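# Fold the skirt in half, waistband over hem

## Task

Fold the skirt in half so it lies entirely on the table, with the waistband laid over the hem and roughly aligned with it, and the waistband's center extending at most slightly beyond the hem. The folded skirt must be smooth and reasonably flat. Dropping or tossing the waistband into place is acceptable. The fold must stay in place by itself, not because the robot is holding it. At the end, release the cloth and move the grippers away.

## Robot and tools

Robot: two arms, left_arm and right_arm. Each has a parallel gripper whose fingers point along the gripper's own +z axis and close along its y axis. The reported hand position is the point between the finger pads, about 1 cm behind the fingertips. The names left and right do not refer to sides of any camera image.

World frame: the origin is on the table surface midway between the arms. +x points out over the table, +z points up, and left_arm sits on the +y side. Each result has a state line, left_arm: ... | right_arm: ..., giving end_effector_position in metres and end_effector_quat_wxyz in this frame. Printed positions can be somewhat off, more so at long reach.

The 14-number row is used by both motion tools. One flat list covers both arms: dx, dy, dz, rx, ry, rz, opening for left_arm, then the same seven for right_arm. Every number lies in [-1, 1]. dx to rz are an offset, not a pose. They are expressed in that gripper's own axes and measured from its measured pose at a reference moment. 1.0 means 0.6 m of translation or 180 degrees of rotation. rx, ry, rz form a single rotation vector. Opening is absolute: +1 is fully open (0.094 m) and -1 is closed. An arm that should stay still gets zeros for its offset. If it has drifted, send the correction only in the first call of a reply.

execute_actions(actions): a list of actions, run in order. Each action is a table of up to 15 rows, and each row lasts one control step of 1/30 s. If fewer than 15 rows are given, the last row is held for the remaining steps. All rows of an action are offsets from that action's starting pose, not from the previous row. For the first action in a call, the start is the last pose a result reported. An empty list just returns the current state and images.

move(target, speed, blocking): target is one 14-number row. Its offsets count from the pose in the latest result that showed one. Both grippers travel in straight lines and finish together, taking 0.5 to 10 s. If a path would need longer, it is cut off at 10 s before reaching its target. speed is the top path speed in m/s, from 0.002 to 0.5, default 0.25. Rotation is capped at twice that value in rad/s. Openings are sent when the move starts. Paths do not avoid obstacles or the other arm. Grippers lag, can wander, and can overshoot the speed, especially with the arm nearly straight. Faster contact and aiming farther past a surface both push harder. With blocking=false the result comes after 0.5 s while motion continues. Until a result shows the move has ended, other moves and actions are refused, so use wait or stop. A move result adds a move: line with the ending (done, off_target, moving, held, fault) and any limits. It also gives each gripper's distance from its target. held means a check blocked the last step. limits=paced means the sent pose was clipped. limits=held means some steps were blocked, after which the arm may jump faster than the set speed.

wait(seconds): 0 to 10. Lets time pass while arms keep their last command. It returns early if a running move ends. stop(): brakes a running move, but needs stopping distance; the fingers do not stop. zoom_image(camera, region): enlarges part of a camera's latest image. region is [x0, y0, x1, y1] in pixels, at most 504 by 504. finished_scene(scene): ends the current scene, given its number, and cannot be undone. Call it only once the fold is stable and the grippers have let go and pulled away.

Cameras, all 504x504: cam_head_left, cam_head_right, cam_high, cam_low, cam_left_wrist, cam_right_wrist. Calibration gives K, distortion and T_world_to_cam for projecting world points into the images. Expect small errors of a few millimetres and degrees.

Controller behaviour: each step, the commanded pose is clipped to within 70 mm and 16 degrees of the measured pose. When position and orientation conflict, position wins. A distant goal may need several actions. After an action the arm stops at its last clipped pose, so send the remainder next. Joint friction can leave the gripper up to about 31 mm short, so very small commands may do nothing. Hand target lines show where the controller is driving each gripper. A pose unreachable line means the clearance check changed or blocked that arm's command. The elbows cannot fully straighten. Joint ranges are listed in radians, for example shoulder 0 to 3.142 and wrist roll -2.094 to 2.094.

Gripping: grip_measured is the finger opening on the command scale. To hold cloth, command about 0.03 below grip_measured for a firm grip, less for a lighter one. Thin fabric under about 2 mm receives reduced force. Readings can be off by about 1 mm.

Cautions: never let the arms collide or press on each other. Avoid slamming into the table, hard pushes and dropping things off the table. Brief external tugs may pull on held cloth. Holding loads heats motors. A MOTOR HOT line appears from 75 °C. At 90 °C the arm halts for 10 s. At 100 °C the arm goes limp and drops. Fault stops appear as FAULT or OVER-TEMPERATURE FAULT lines. Smooth, efficient, quick motion is preferred.

Each tool is called after "Request:" as a command line: name --argument value for each argument, lists and objects as JSON in quotes; but a table of rows of numbers goes row by row, as --pt "numbers of a row", without its own name.

## Session

Request:
execute_actions --actions '[]'

Scene clock: 0.00 s.
left_arm: end_effector_position=(+0.3183, +0.4617, +0.2478) grip_measured=+1.000 end_effector_quat_wxyz=(+0.500, +0.132, +0.816, -0.258) | right_arm: end_effector_position=(+0.5378, -0.0455, +0.3746) grip_measured=+1.000 end_effector_quat_wxyz=(+0.703, -0.556, +0.442, +0.040)
Joint positions: left_arm=[ 0.916  1.79   1.604 -1.406  1.194  1.276  0.094] | right_arm=[ 0.429  2.089  1.985  0.092 -0.664 -0.85   0.094]
Joint velocities: left_arm=[-0.007  0.002 -0.002 -0.022  0.007 -0.037  0.   ] | right_arm=[-0.002  0.017 -0.012  0.037 -0.022 -0.051  0.   ]
Motor temperatures (°C, as the motors report them): left_arm=[22 25 24 27 23 26] | right_arm=[24 24 26 22 26 25]
Hand target (left_arm): +0.318, +0.462, +0.248; +0.500, +0.132, +0.816, -0.258
Hand target (right_arm): +0.538, -0.046, +0.375; +0.703, -0.556, +0.442, +0.040

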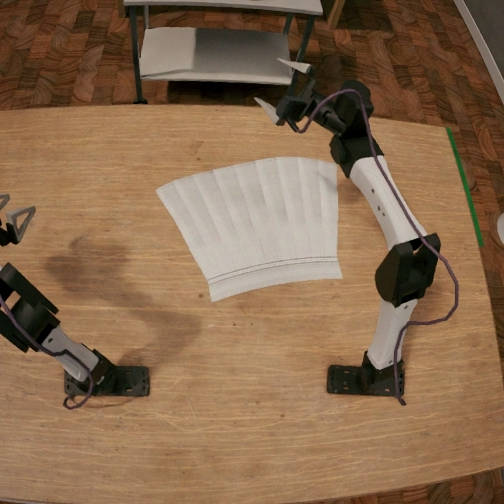

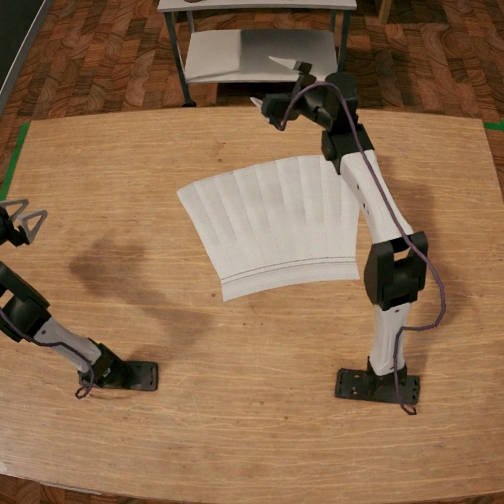

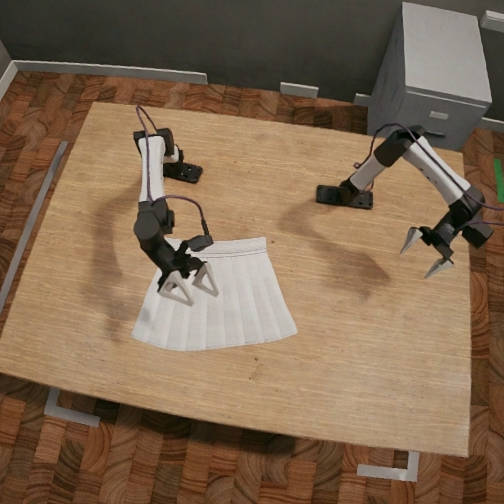

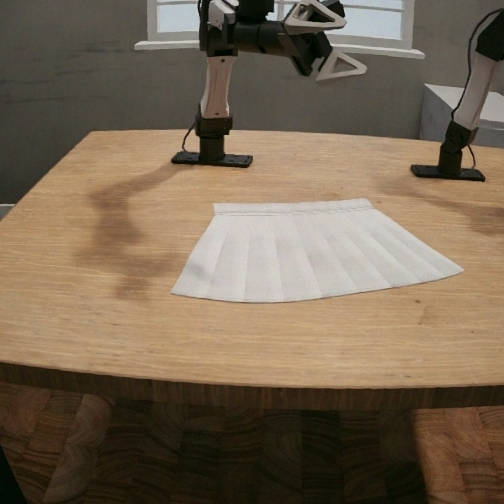

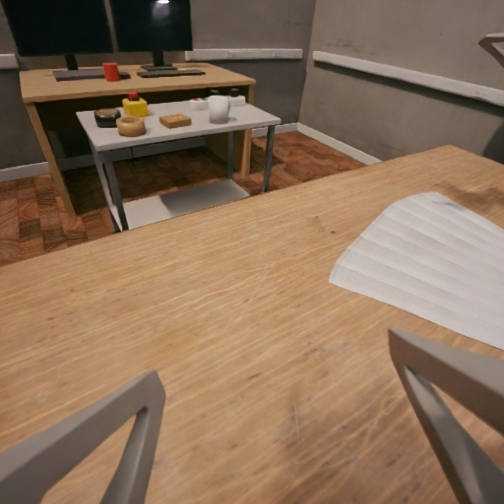

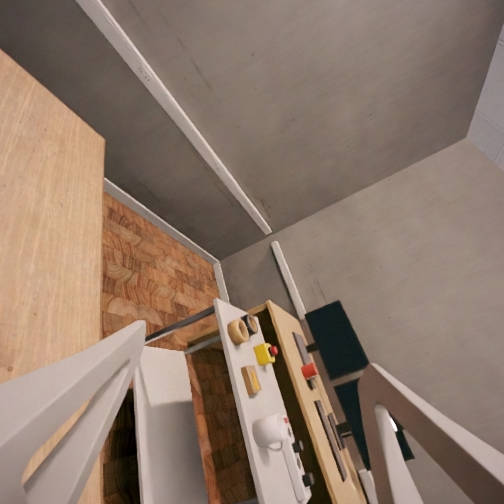

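Request:
move --target '[0.39,-0.577,0.367,-0.185,0.178,-0.04,0,0.246,0.49,-0.567,0.134,0.415,0.387,0]'

Scene clock: 4.73 s.
left_arm: end_effector_position=(+0.2125, +0.0480, +0.0618) grip_measured=+0.002 end_effector_quat_wxyz=(+0.268, -0.008, +0.963, -0.013) | right_arm: end_effector_position=(+0.2747, -0.2663, +0.0598) grip_measured=+0.001 end_effector_quat_wxyz=(+0.262, -0.012, +0.965, +0.006)
Joint positions: left_arm=[-1.112  1.561  0.923 -0.639 -0.464 -1.033  0.047] | right_arm=[ 0.395  1.259  0.643 -0.436  0.113  0.205  0.047]
Joint velocities: left_arm=[-0.017 -0.007 -0.002 -0.022 -0.007 -0.051 -0.   ] | right_arm=[-0.007  0.002 -0.012  0.007  0.022 -0.007 -0.001]
Motor temperatures (°C, as the motors report them): left_arm=[22 25 25 27 23 26] | right_arm=[24 25 27 24 26 25]
Hand target (left_arm): +0.212, +0.046, +0.062; +0.268, -0.006, +0.963, -0.006
Hand target (right_arm): +0.268, -0.271, +0.056; +0.254, -0.002, +0.967, +0.005
Off the commanded pose (left_arm): 0.007 m, 2 deg.
Off the commanded pose (right_arm): 0.011 m, 1 deg.
move: off_target (right_arm)
camera_calibration (this result's frames):
cam_left_wrist: T_world_to_cam=[[-0.171125, -0.977051, -0.126837, 0.0936009], [-0.960015, 0.194305, -0.201538, 0.255489], [0.221558, 0.0872772, -0.971234, 0.122556], [0, 0, 0, 1]] pos_world=[0.234137, 0.0311138, 0.182394]
cam_right_wrist: T_world_to_cam=[[0.227762, -0.970725, 0.0762778, -0.32178], [-0.968313, -0.234043, -0.0871374, 0.25161], [0.102439, -0.0540143, -0.993272, 0.124055], [0, 0, 0, 1]] pos_world=[0.304218, -0.246772, 0.169689]

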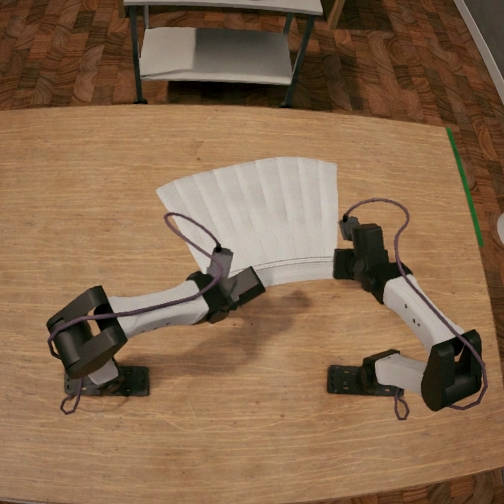

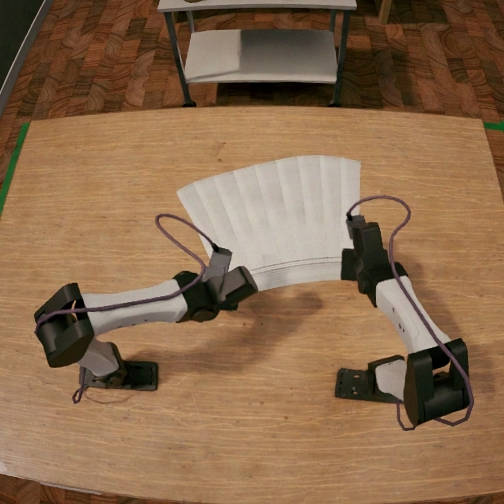

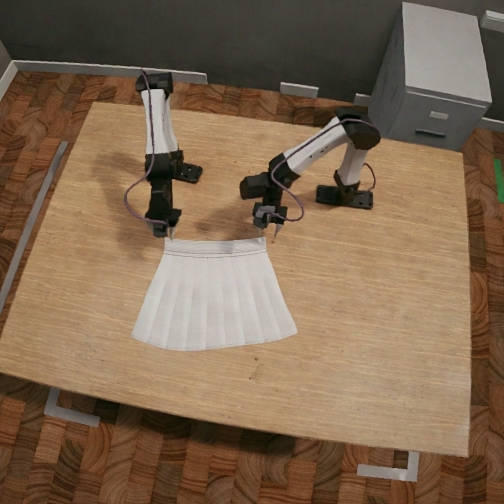

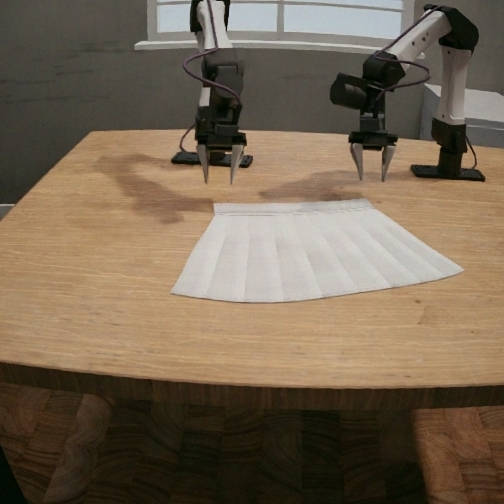

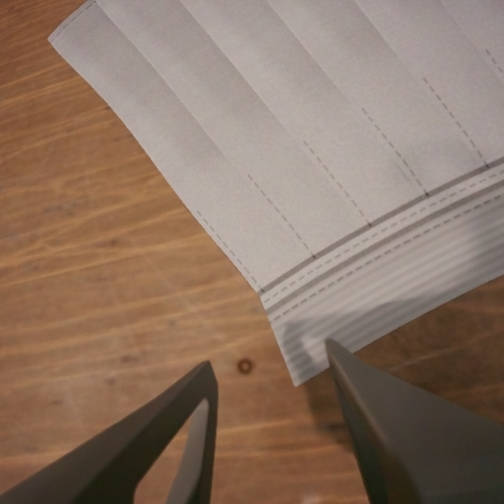

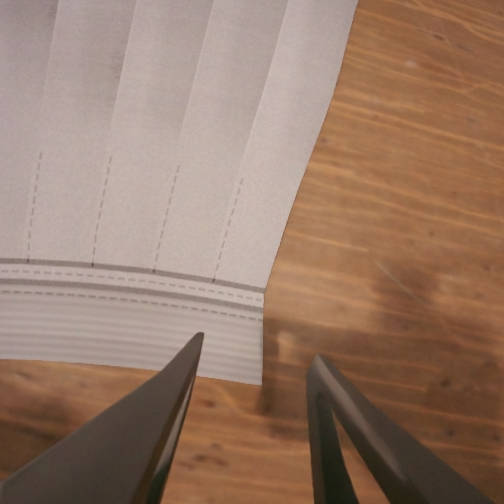

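Request:
move --target '[0.055,-0.025,0.078,0,0,0,0,0.07,-0.012,0.065,0,0,0,0]' --speed 0.08

Request:
move --target '[0.004,0,0.007,0,0,0,-1,0.004,0,0.007,0,0,0,-1]'

Request:
move --target '[-0.09,0.005,-0.09,0,0,0,-1,-0.09,0.005,-0.09,0,0,0,-1]' --speed 0.1

Scene clock: 6.30 s.
left_arm: end_effector_position=(+0.2130, +0.0269, +0.0166) grip_measured=+0.002 end_effector_quat_wxyz=(+0.272, -0.014, +0.962, -0.026) | right_arm: end_effector_position=(+0.2637, -0.2693, +0.0138) grip_measured=+0.001 end_effector_quat_wxyz=(+0.274, -0.012, +0.962, +0.009)
Joint positions: left_arm=[-1.143  1.706  0.869 -0.429 -0.468 -1.072  0.047] | right_arm=[ 0.395  1.305  0.452 -0.173  0.113  0.203  0.047]
Joint velocities: left_arm=[ 0.002 -0.002  0.002  0.037  0.007  0.022  0.   ] | right_arm=[-0.012 -0.027  0.002  0.037 -0.007  0.037  0.   ]
Motor temperatures (°C, as the motors report them): left_arm=[22 26 25 27 23 26] | right_arm=[24 25 27 24 26 25]
Hand target (left_arm): +0.208, +0.032, +0.006; +0.268, -0.008, +0.963, -0.013
Hand target (right_arm): +0.259, -0.273, +0.005; +0.262, -0.012, +0.965, +0.006
Off the commanded pose (left_arm): 0.013 m, 2 deg.
Off the commanded pose (right_arm): 0.011 m, 1 deg.
move: off_target (left_arm, right_arm)
camera_calibration (this result's frames):
cam_left_wrist: T_world_to_cam=[[-0.166566, -0.980926, -0.100202, 0.0659886], [-0.959047, 0.18478, -0.214674, 0.251147], [0.229094, 0.0603416, -0.971532, 0.0794793], [0, 0, 0, 1]] pos_world=[0.233645, 0.0135271, 0.137744]
cam_right_wrist: T_world_to_cam=[[0.227142, -0.970866, 0.0763191, -0.318471], [-0.965539, -0.234732, -0.112408, 0.235743], [0.127048, -0.0481564, -0.990727, 0.0744291], [0, 0, 0, 1]] pos_world=[0.290501, -0.250272, 0.124544]

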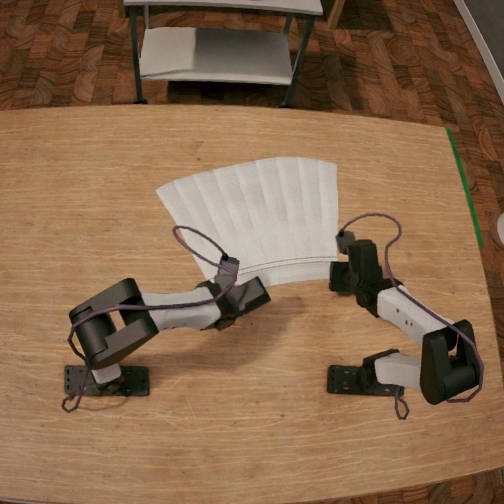

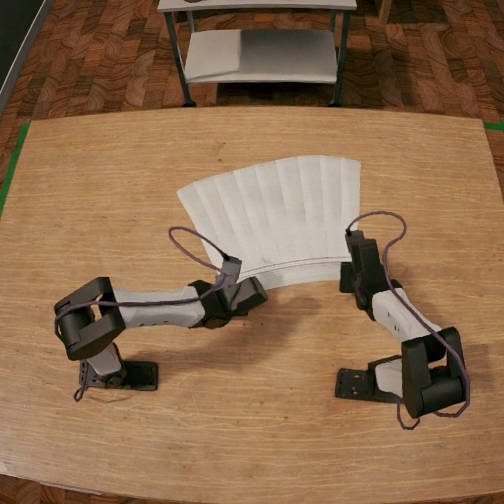

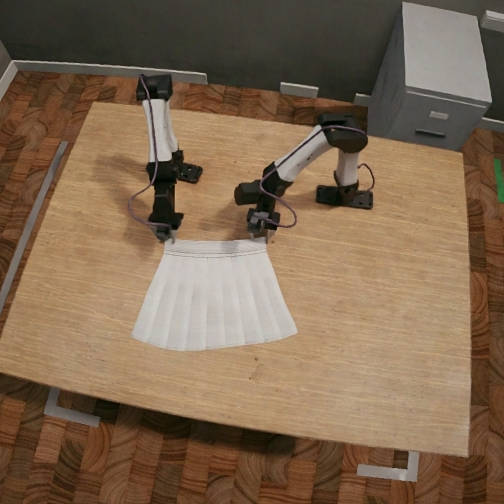

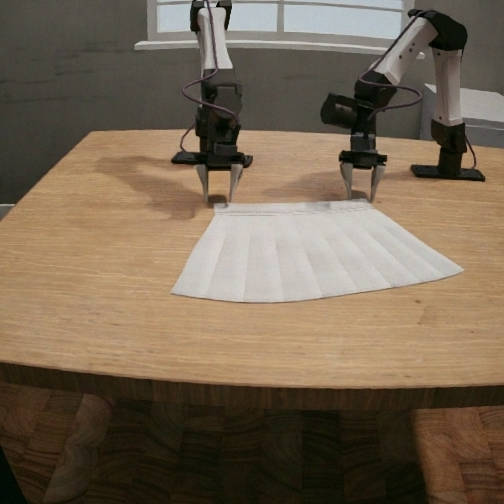

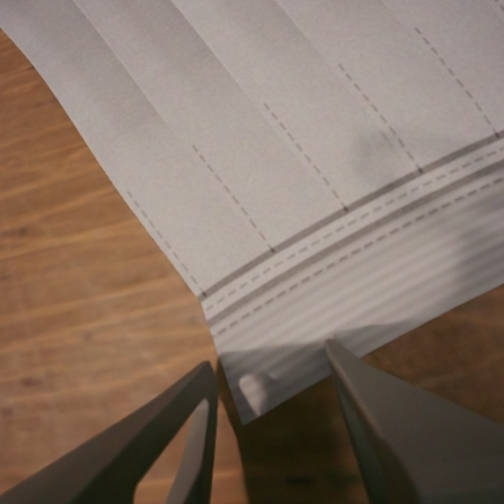

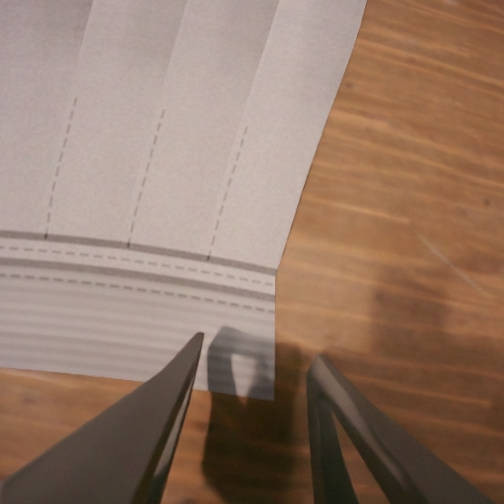

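Scene clock: 7.00 s.
left_arm: end_effector_position=(+0.2140, +0.0247, +0.0174) grip_measured=-0.986 end_effector_quat_wxyz=(+0.274, -0.015, +0.961, -0.031) | right_arm: end_effector_position=(+0.2675, -0.2683, +0.0162) grip_measured=-0.989 end_effector_quat_wxyz=(+0.283, -0.011, +0.959, +0.011)
Joint positions: left_arm=[-1.143  1.706  0.869 -0.417 -0.468 -1.072  0.001] | right_arm=[ 0.395  1.305  0.452 -0.154  0.113  0.203  0.001]
Joint velocities: left_arm=[ 0.002 -0.007  0.007 -0.095 -0.022 -0.007  0.001] | right_arm=[-0.007  0.012 -0.002  0.037 -0.037  0.022  0.   ]
Motor temperatures (°C, as the motors report them): left_arm=[22 26 25 27 23 26] | right_arm=[24 25 27 24 26 25]
Hand target (left_arm): +0.213, +0.027, +0.012; +0.272, -0.014, +0.962, -0.026
Hand target (right_arm): +0.264, -0.269, +0.009; +0.274, -0.012, +0.962, +0.009
Off the commanded pose (left_arm): 0.006 m, 1 deg.
Off the commanded pose (right_arm): 0.008 m, 1 deg.
move: done
camera_calibration (this result's frames):
cam_left_wrist: T_world_to_cam=[[-0.166085, -0.981908, -0.0909503, 0.0638277], [-0.957951, 0.182538, -0.221383, 0.252711], [0.233979, 0.0503575, -0.970937, 0.0793287], [0, 0, 0, 1]] pos_world=[0.234124, 0.0125487, 0.138774]
cam_right_wrist: T_world_to_cam=[[0.225768, -0.97123, 0.0757655, -0.318263], [-0.96334, -0.23415, -0.130957, 0.239748], [0.14493, -0.043422, -0.988489, 0.0728359], [0, 0, 0, 1]] pos_world=[0.292257, -0.249807, 0.127508]

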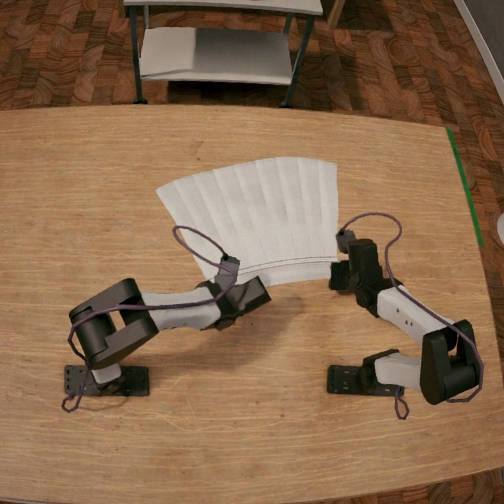

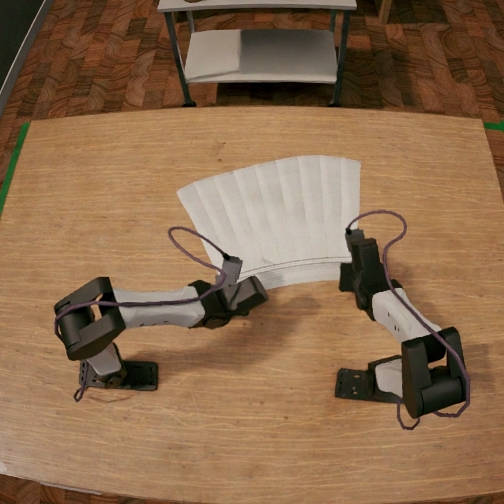

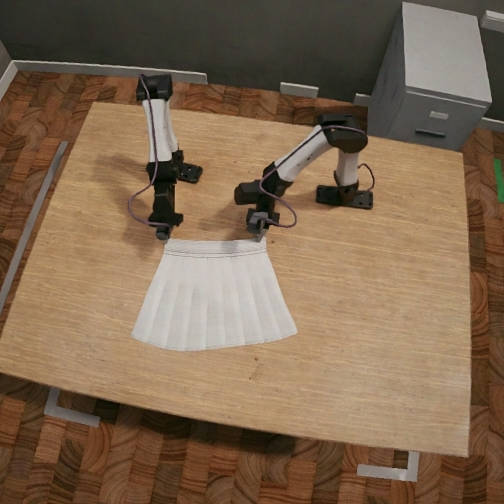

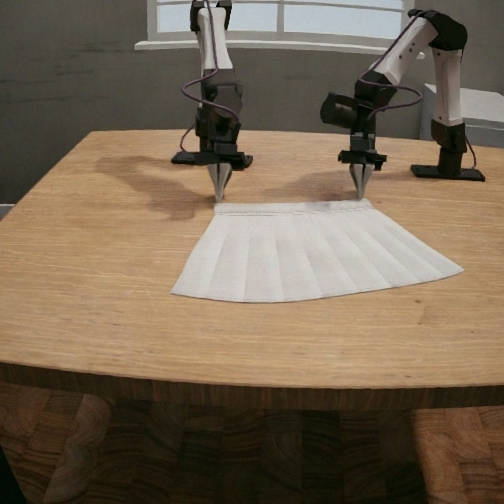

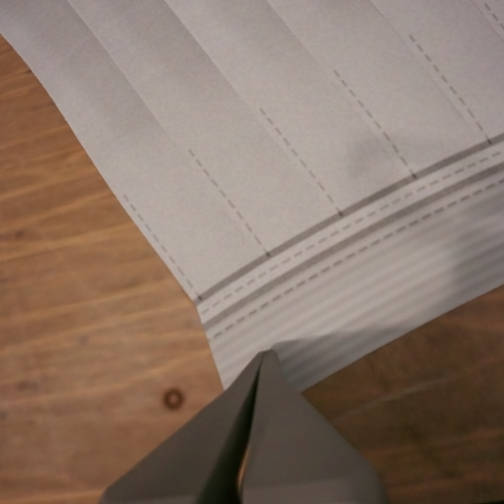

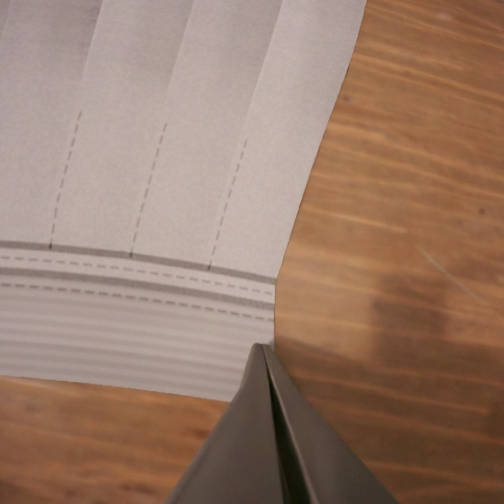

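Scene clock: 8.37 s.
left_arm: end_effector_position=(+0.2302, +0.0312, +0.0856) grip_measured=-0.986 end_effector_quat_wxyz=(+0.278, -0.013, +0.960, -0.027) | right_arm: end_effector_position=(+0.2819, -0.2645, +0.0849) grip_measured=-0.989 end_effector_quat_wxyz=(+0.279, -0.011, +0.960, +0.010)
Joint positions: left_arm=[-1.088  1.588  1.038 -0.679 -0.46  -1.007  0.001] | right_arm=[ 0.395  1.227  0.709 -0.497  0.113  0.203  0.001]
Joint velocities: left_arm=[-0.007  0.007 -0.002 -0.095 -0.051 -0.037 -0.001] | right_arm=[-0.012 -0.007 -0.017 -0.081  0.051 -0.037  0.   ]
Motor temperatures (°C, as the motors report them): left_arm=[22 26 25 27 23 26] | right_arm=[24 25 27 24 26 25]
Hand target (left_arm): +0.232, +0.032, +0.091; +0.274, -0.015, +0.961, -0.031
Hand target (right_arm): +0.283, -0.266, +0.091; +0.283, -0.011, +0.959, +0.011
Off the commanded pose (left_arm): 0.006 m, 1 deg.
Off the commanded pose (right_arm): 0.006 m, 0 deg.
move: done
camera_calibration (this result's frames):
cam_left_wrist: T_world_to_cam=[[-0.167842, -0.98056, -0.101644, 0.0803846], [-0.955788, 0.187116, -0.226842, 0.281933], [0.241452, 0.0590765, -0.968613, 0.13925], [0, 0, 0, 1]] pos_world=[0.249338, 0.0178413, 0.207004]
cam_right_wrist: T_world_to_cam=[[0.226356, -0.971075, 0.076006, -0.323159], [-0.964323, -0.23441, -0.123013, 0.263007], [0.137271, -0.0454497, -0.98949, 0.140487], [0, 0, 0, 1]] pos_world=[0.307488, -0.245775, 0.195925]

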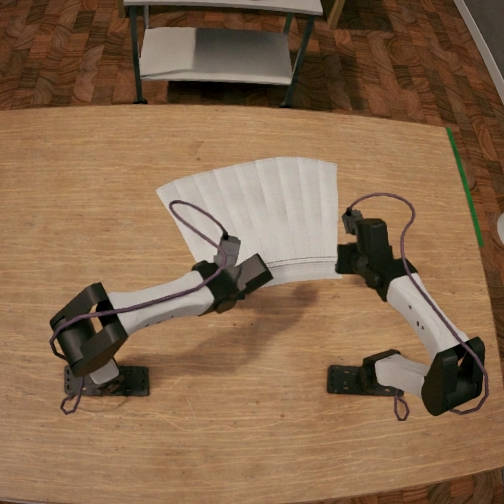

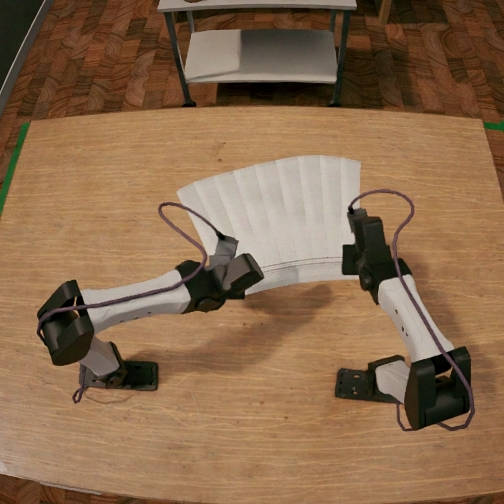

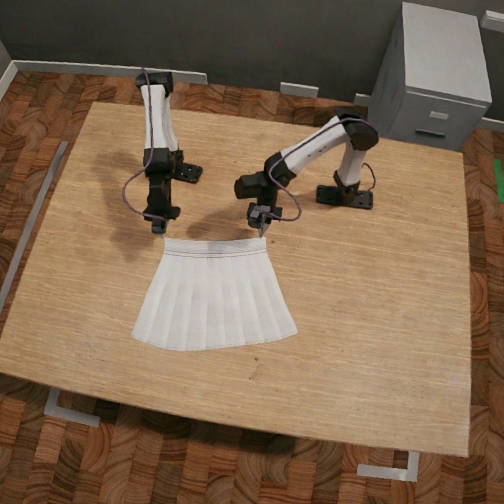

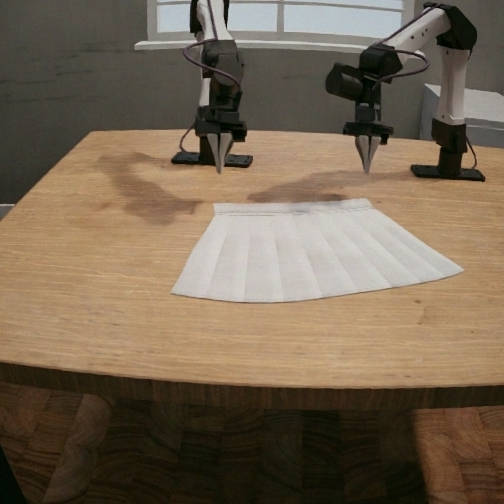

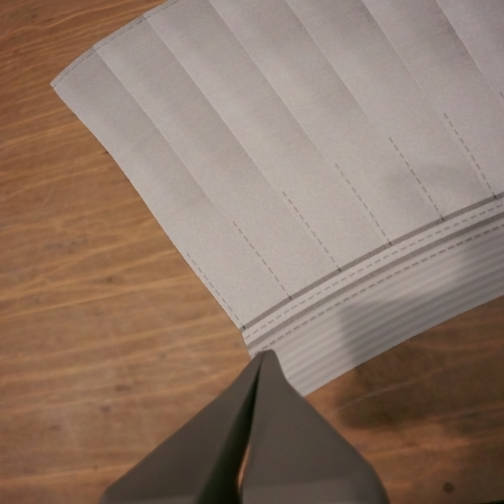

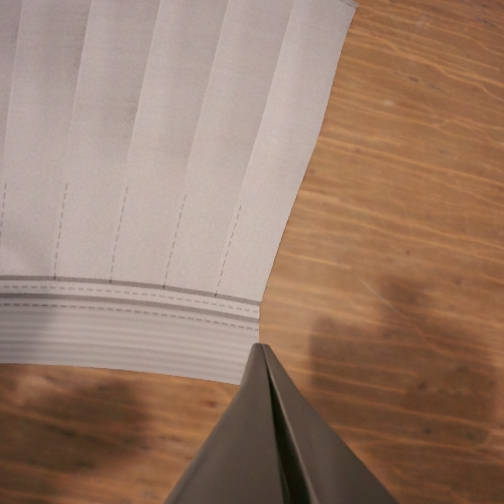

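Request:
move --target '[0.108,0.022,0.125,0,0.01,0,0,0.115,0.005,0.119,0,0.01,0,0]' --speed 0.08

Request:
move --target '[0.016,0,0.025,0,0,0,-1,0.016,0,0.025,0,0,0,-1]'

Scene clock: 10.23 s.
left_arm: end_effector_position=(+0.2232, +0.0412, +0.0144) grip_measured=-0.001 end_effector_quat_wxyz=(+0.288, -0.016, +0.957, -0.022) | right_arm: end_effector_position=(+0.2765, -0.2604, +0.0057) grip_measured=-0.002 end_effector_quat_wxyz=(+0.291, -0.010, +0.957, +0.013)
Joint positions: left_arm=[-1.106  1.683  0.813 -0.367 -0.491 -1.028  0.047] | right_arm=[ 0.421  1.386  0.445 -0.052  0.128  0.227  0.047]
Joint velocities: left_arm=[ 0.007  0.007 -0.002  0.037 -0.125 -0.051 -0.001] | right_arm=[ 0.007  0.007 -0.002  0.022  0.007  0.022 -0.   ]
Motor temperatures (°C, as the motors report them): left_arm=[22 26 25 28 23 26] | right_arm=[24 25 27 24 26 25]
Hand target (left_arm): +0.213, +0.042, -0.010; +0.262, -0.013, +0.965, -0.025
Hand target (right_arm): +0.263, -0.261, -0.011; +0.264, -0.012, +0.964, +0.009
Off the commanded pose (left_arm): 0.029 m, 3 deg.
Off the commanded pose (right_arm): 0.023 m, 3 deg.
move: off_target (left_arm, right_arm)
camera_calibration (this result's frames):
cam_left_wrist: T_world_to_cam=[[-0.155931, -0.98131, -0.112764, 0.0793106], [-0.952499, 0.179614, -0.245936, 0.257068], [0.261593, 0.0690587, -0.962704, 0.0663649], [0, 0, 0, 1]] pos_world=[0.239864, 0.0270721, 0.136055]
cam_right_wrist: T_world_to_cam=[[0.222747, -0.972019, 0.074583, -0.311212], [-0.961383, -0.231705, -0.148515, 0.249032], [0.16164, -0.0386216, -0.986094, 0.058092], [0, 0, 0, 1]] pos_world=[0.299347, -0.242559, 0.11748]

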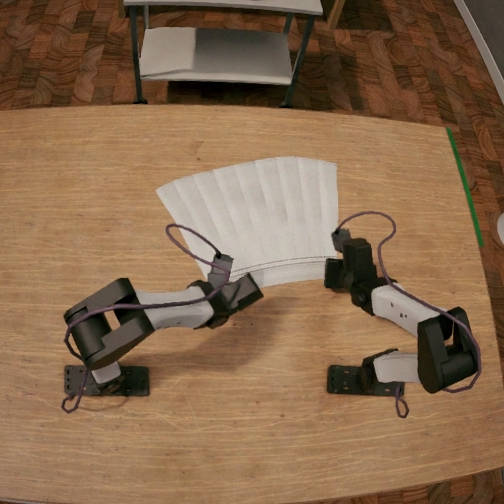

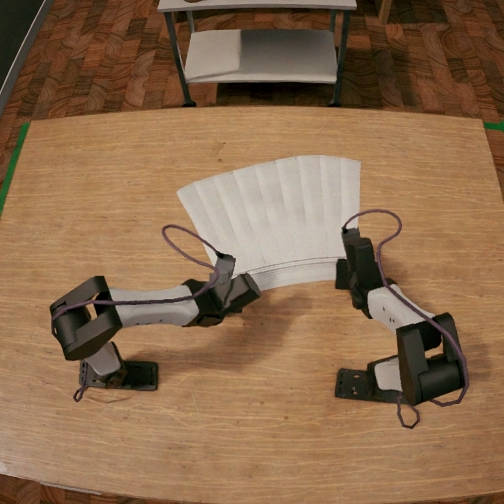

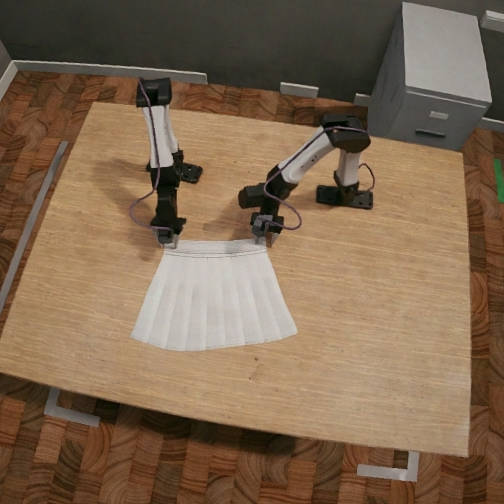

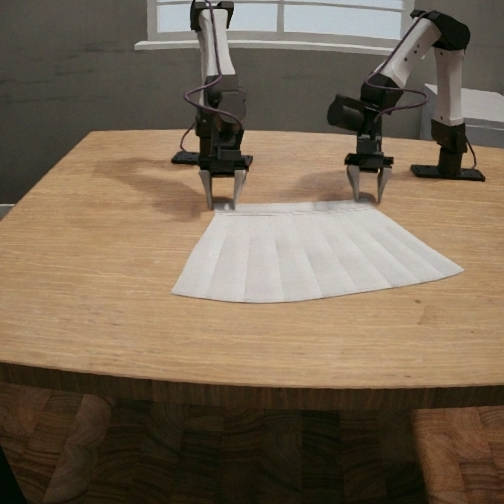

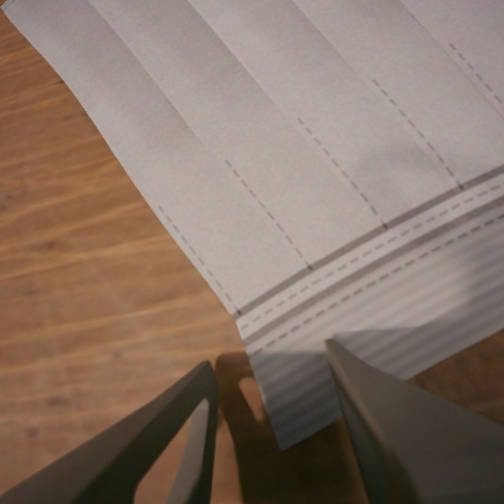

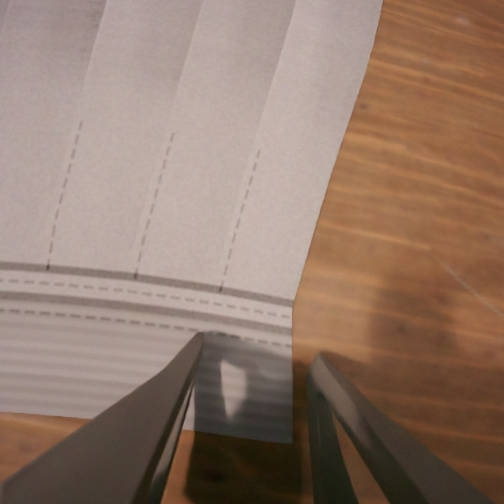

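Scene clock: 11.03 s.
left_arm: end_effector_position=(+0.2311, +0.0306, +0.0154) grip_measured=-0.986 end_effector_quat_wxyz=(+0.305, -0.024, +0.951, -0.042) | right_arm: end_effector_position=(+0.2904, -0.2565, +0.0058) grip_measured=-0.989 end_effector_quat_wxyz=(+0.319, -0.007, +0.948, +0.020)
Joint positions: left_arm=[-1.106  1.7    0.813 -0.294 -0.503 -1.028  0.001] | right_arm=[0.421 1.43  0.435 0.063 0.129 0.227 0.001]
Joint velocities: left_arm=[-0.002 -0.002  0.007 -0.022 -0.037 -0.037  0.   ] | right_arm=[-0.002  0.012  0.002  0.007  0.022  0.095 -0.   ]
Motor temperatures (°C, as the motors report them): left_arm=[22 26 25 28 23 26] | right_arm=[24 25 27 25 26 25]
Hand target (left_arm): +0.223, +0.041, -0.002; +0.288, -0.016, +0.957, -0.022
Hand target (right_arm): +0.276, -0.260, -0.011; +0.291, -0.010, +0.957, +0.013
Off the commanded pose (left_arm): 0.023 m, 3 deg.
Off the commanded pose (right_arm): 0.023 m, 3 deg.
move: off_target (left_arm, right_arm)
camera_calibration (this result's frames):
cam_left_wrist: T_world_to_cam=[[-0.148135, -0.985986, -0.0767333, 0.0680428], [-0.943673, 0.164137, -0.287298, 0.265775], [0.295866, 0.0298523, -0.954763, 0.0592436], [0, 0, 0, 1]] pos_world=[0.243356, 0.0216974, 0.138141]
cam_right_wrist: T_world_to_cam=[[0.217857, -0.973338, 0.0717678, -0.309452], [-0.951179, -0.228218, -0.207788, 0.261596], [0.218626, -0.0229961, -0.975538, 0.0434588], [0, 0, 0, 1]] pos_world=[0.30674, -0.240501, 0.118961]

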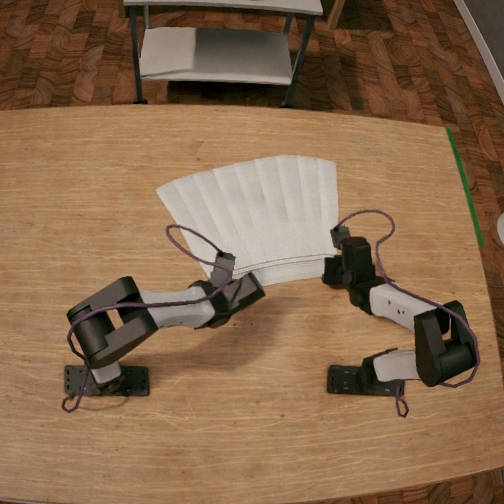

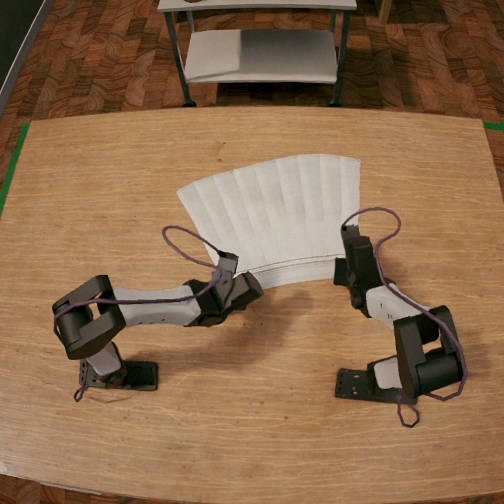

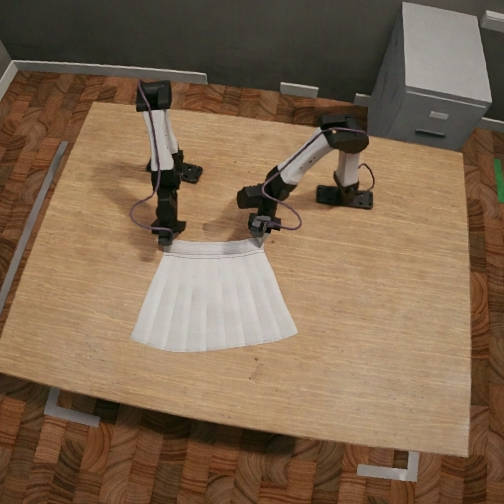

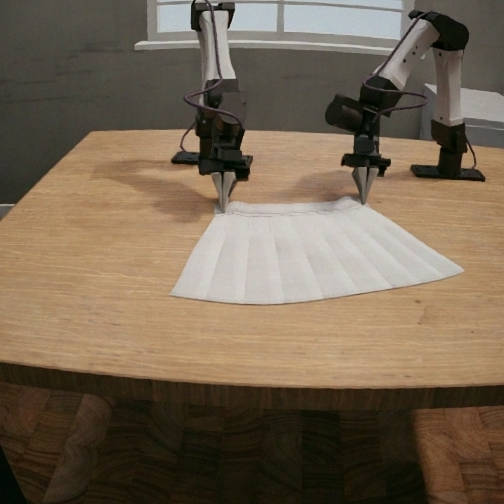

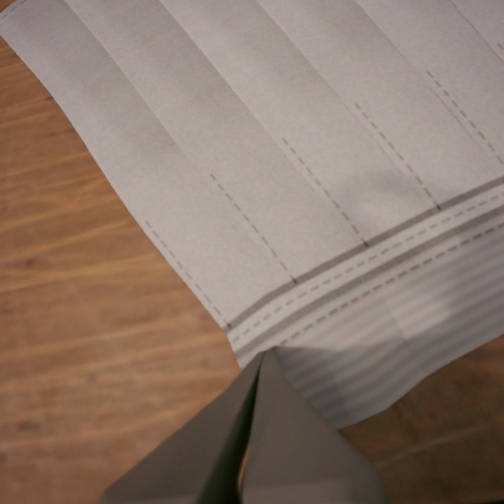

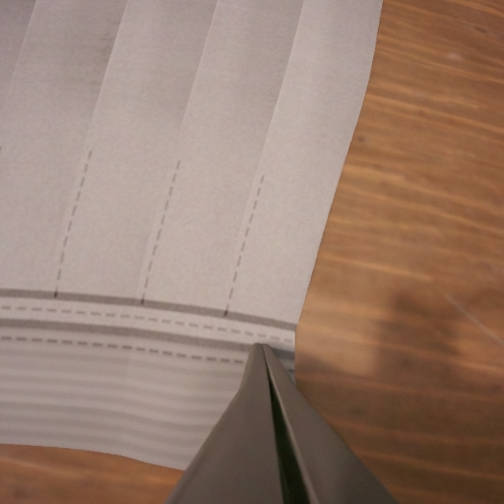

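Request:
move --target '[-0.013,-0.015,-0.052,0.02,0.15,0,-1,-0.005,-0.002,-0.058,0,0.16,0,-1]'

Request:
move --target '[0.012,0,0.08,0,0,0,0.2,0.012,0,0.08,0,0,0,0.2]' --speed 0.05

Scene clock: 12.90 s.
left_arm: end_effector_position=(+0.2180, +0.0230, +0.0474) grip_measured=-0.986 end_effector_quat_wxyz=(+0.085, -0.002, +0.994, -0.075) | right_arm: end_effector_position=(+0.2702, -0.2573, +0.0390) grip_measured=-0.989 end_effector_quat_wxyz=(+0.084, -0.011, +0.996, +0.020)
Joint positions: left_arm=[-0.929  1.71   1.114 -0.751 -0.041 -0.902  0.001] | right_arm=[ 0.361  1.563  0.932 -0.767 -0.003  0.204  0.001]
Joint velocities: left_arm=[ 0.007  0.017 -0.007 -0.037 -0.051  0.007 -0.002] | right_arm=[ 0.007  0.012 -0.017 -0.022  0.022  0.051  0.   ]
Motor temperatures (°C, as the motors report them): left_arm=[22 26 26 28 23 26] | right_arm=[24 25 28 25 26 25]
Hand target (left_arm): +0.220, +0.023, +0.045; +0.076, -0.004, +0.995, -0.072
Hand target (right_arm): +0.271, -0.259, +0.037; +0.073, -0.011, +0.997, +0.022
Off the commanded pose (left_arm): 0.002 m, 1 deg.
Off the commanded pose (right_arm): 0.005 m, 1 deg.
move: done
camera_calibration (this result's frames):
cam_left_wrist: T_world_to_cam=[[-0.232882, -0.970209, 0.0667876, 0.0723868], [-0.961784, 0.23994, 0.131913, 0.246241], [-0.144008, -0.0335152, -0.989009, 0.192835], [0, 0, 0, 1]] pos_world=[0.281458, 0.01761, 0.153399]
cam_right_wrist: T_world_to_cam=[[0.24229, -0.969653, -0.0326788, -0.30975], [-0.935524, -0.242421, 0.256957, 0.223086], [-0.257082, -0.0316863, -0.96587, 0.206166], [0, 0, 0, 1]] pos_world=[0.336753, -0.239736, 0.131684]

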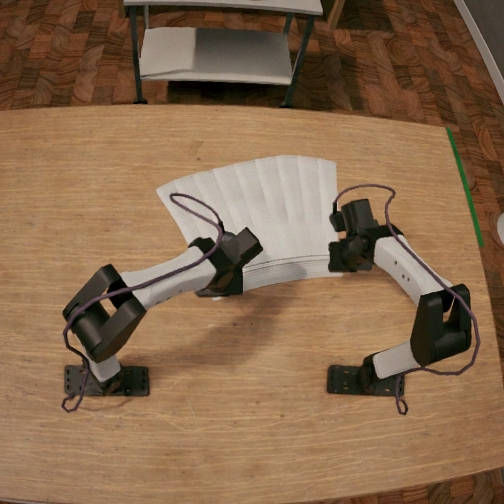

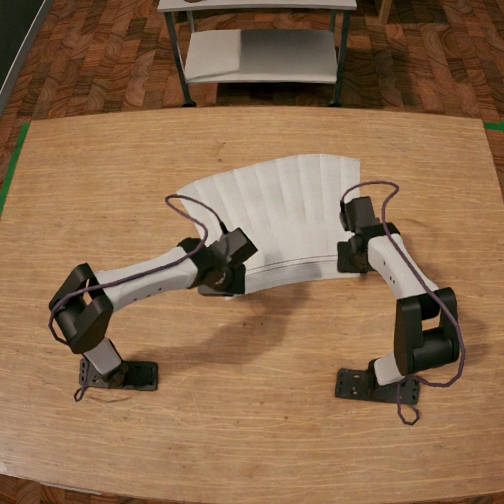

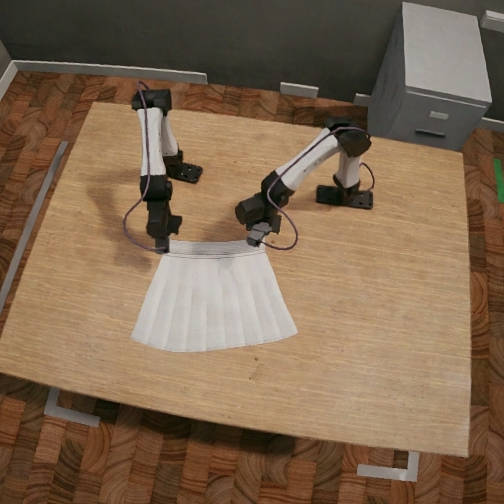

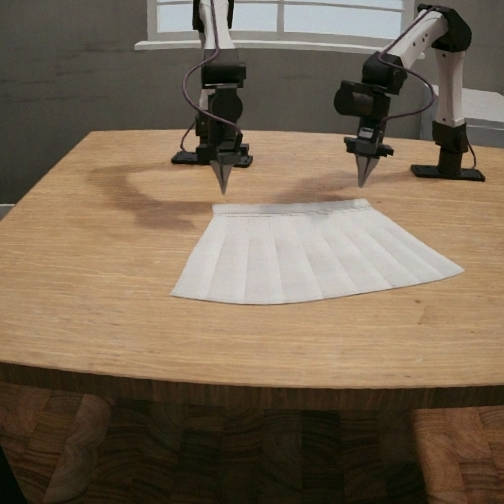

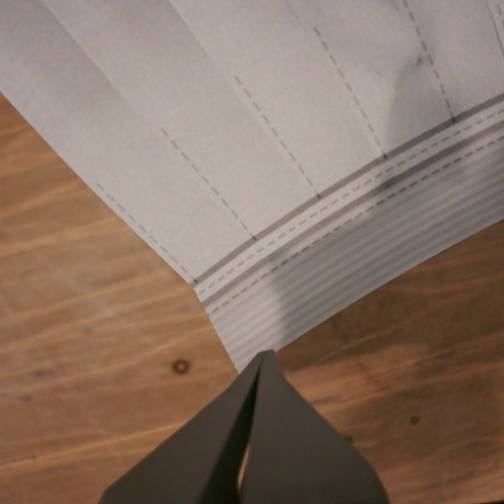

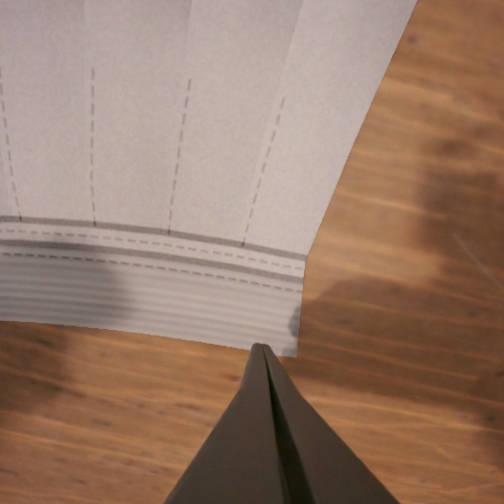

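Scene clock: 14.10 s.
left_arm: end_effector_position=(+0.2242, +0.0152, +0.0175) grip_measured=+0.198 end_effector_quat_wxyz=(+0.091, -0.006, +0.992, -0.084) | right_arm: end_effector_position=(+0.2747, -0.2563, +0.0065) grip_measured=+0.199 end_effector_quat_wxyz=(+0.091, -0.011, +0.996, +0.021)
Joint positions: left_arm=[-0.929  1.777  1.058 -0.607 -0.041 -0.91   0.056] | right_arm=[ 0.361  1.629  0.853 -0.607 -0.003  0.204  0.056]
Joint velocities: left_arm=[-0.002 -0.012 -0.012 -0.037  0.051  0.022 -0.   ] | right_arm=[-0.007  0.007  0.002 -0.051 -0.007  0.081 -0.001]
Motor temperatures (°C, as the motors report them): left_arm=[22 27 26 28 23 26] | right_arm=[24 25 28 25 26 25]
Hand target (left_arm): +0.218, +0.017, +0.001; +0.085, -0.002, +0.994, -0.075
Hand target (right_arm): +0.271, -0.256, -0.008; +0.083, -0.011, +0.996, +0.020
Off the commanded pose (left_arm): 0.019 m, 1 deg.
Off the commanded pose (right_arm): 0.016 m, 1 deg.
move: off_target (left_arm, right_arm)
camera_calibration (this result's frames):
cam_left_wrist: T_world_to_cam=[[-0.22658, -0.970569, 0.0815945, 0.066609], [-0.965037, 0.235042, 0.116014, 0.259036], [-0.131778, -0.0524552, -0.98989, 0.161423], [0, 0, 0, 1]] pos_world=[0.286343, 0.012232, 0.124305]
cam_right_wrist: T_world_to_cam=[[0.242695, -0.969575, -0.0320034, -0.311065], [-0.939184, -0.243095, 0.242568, 0.236862], [-0.242967, -0.028813, -0.969606, 0.172896], [0, 0, 0, 1]] pos_world=[0.339959, -0.239039, 0.100231]

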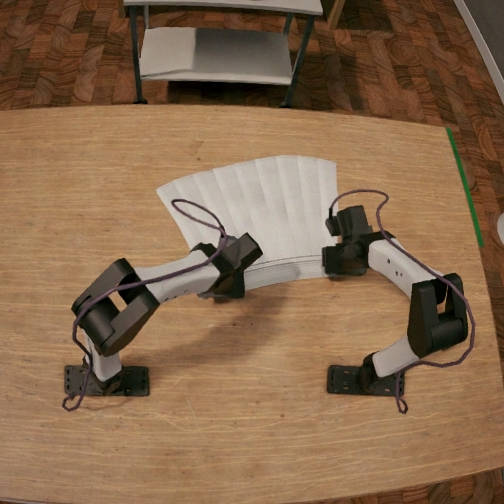

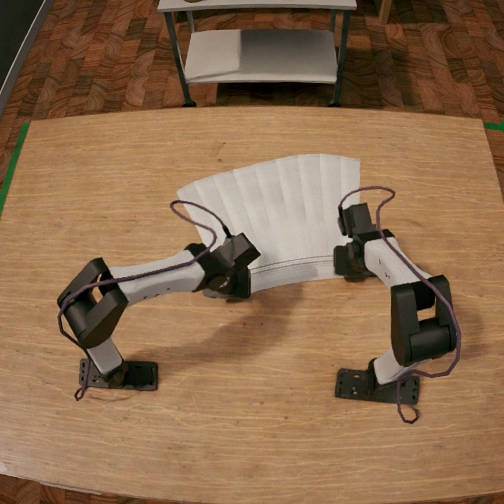

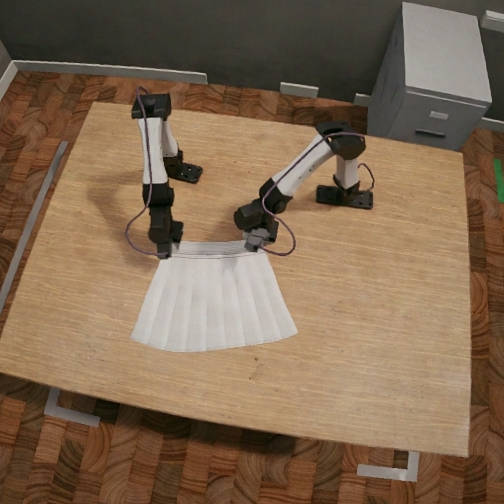

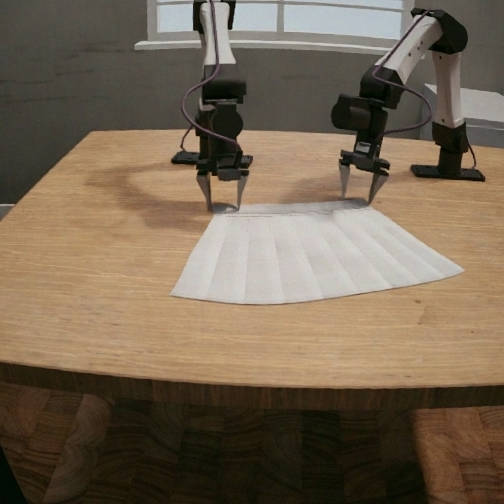

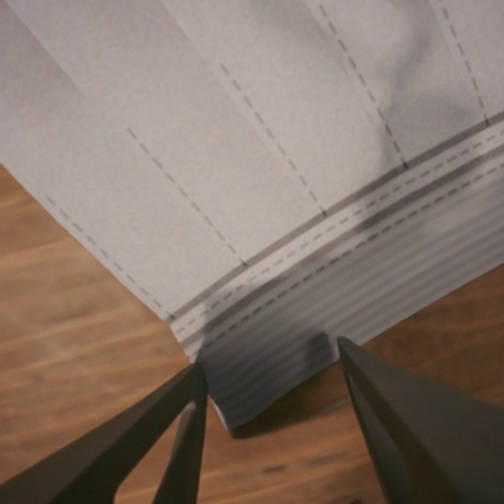

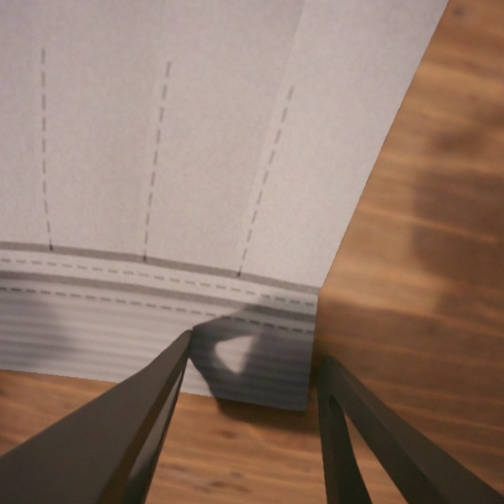

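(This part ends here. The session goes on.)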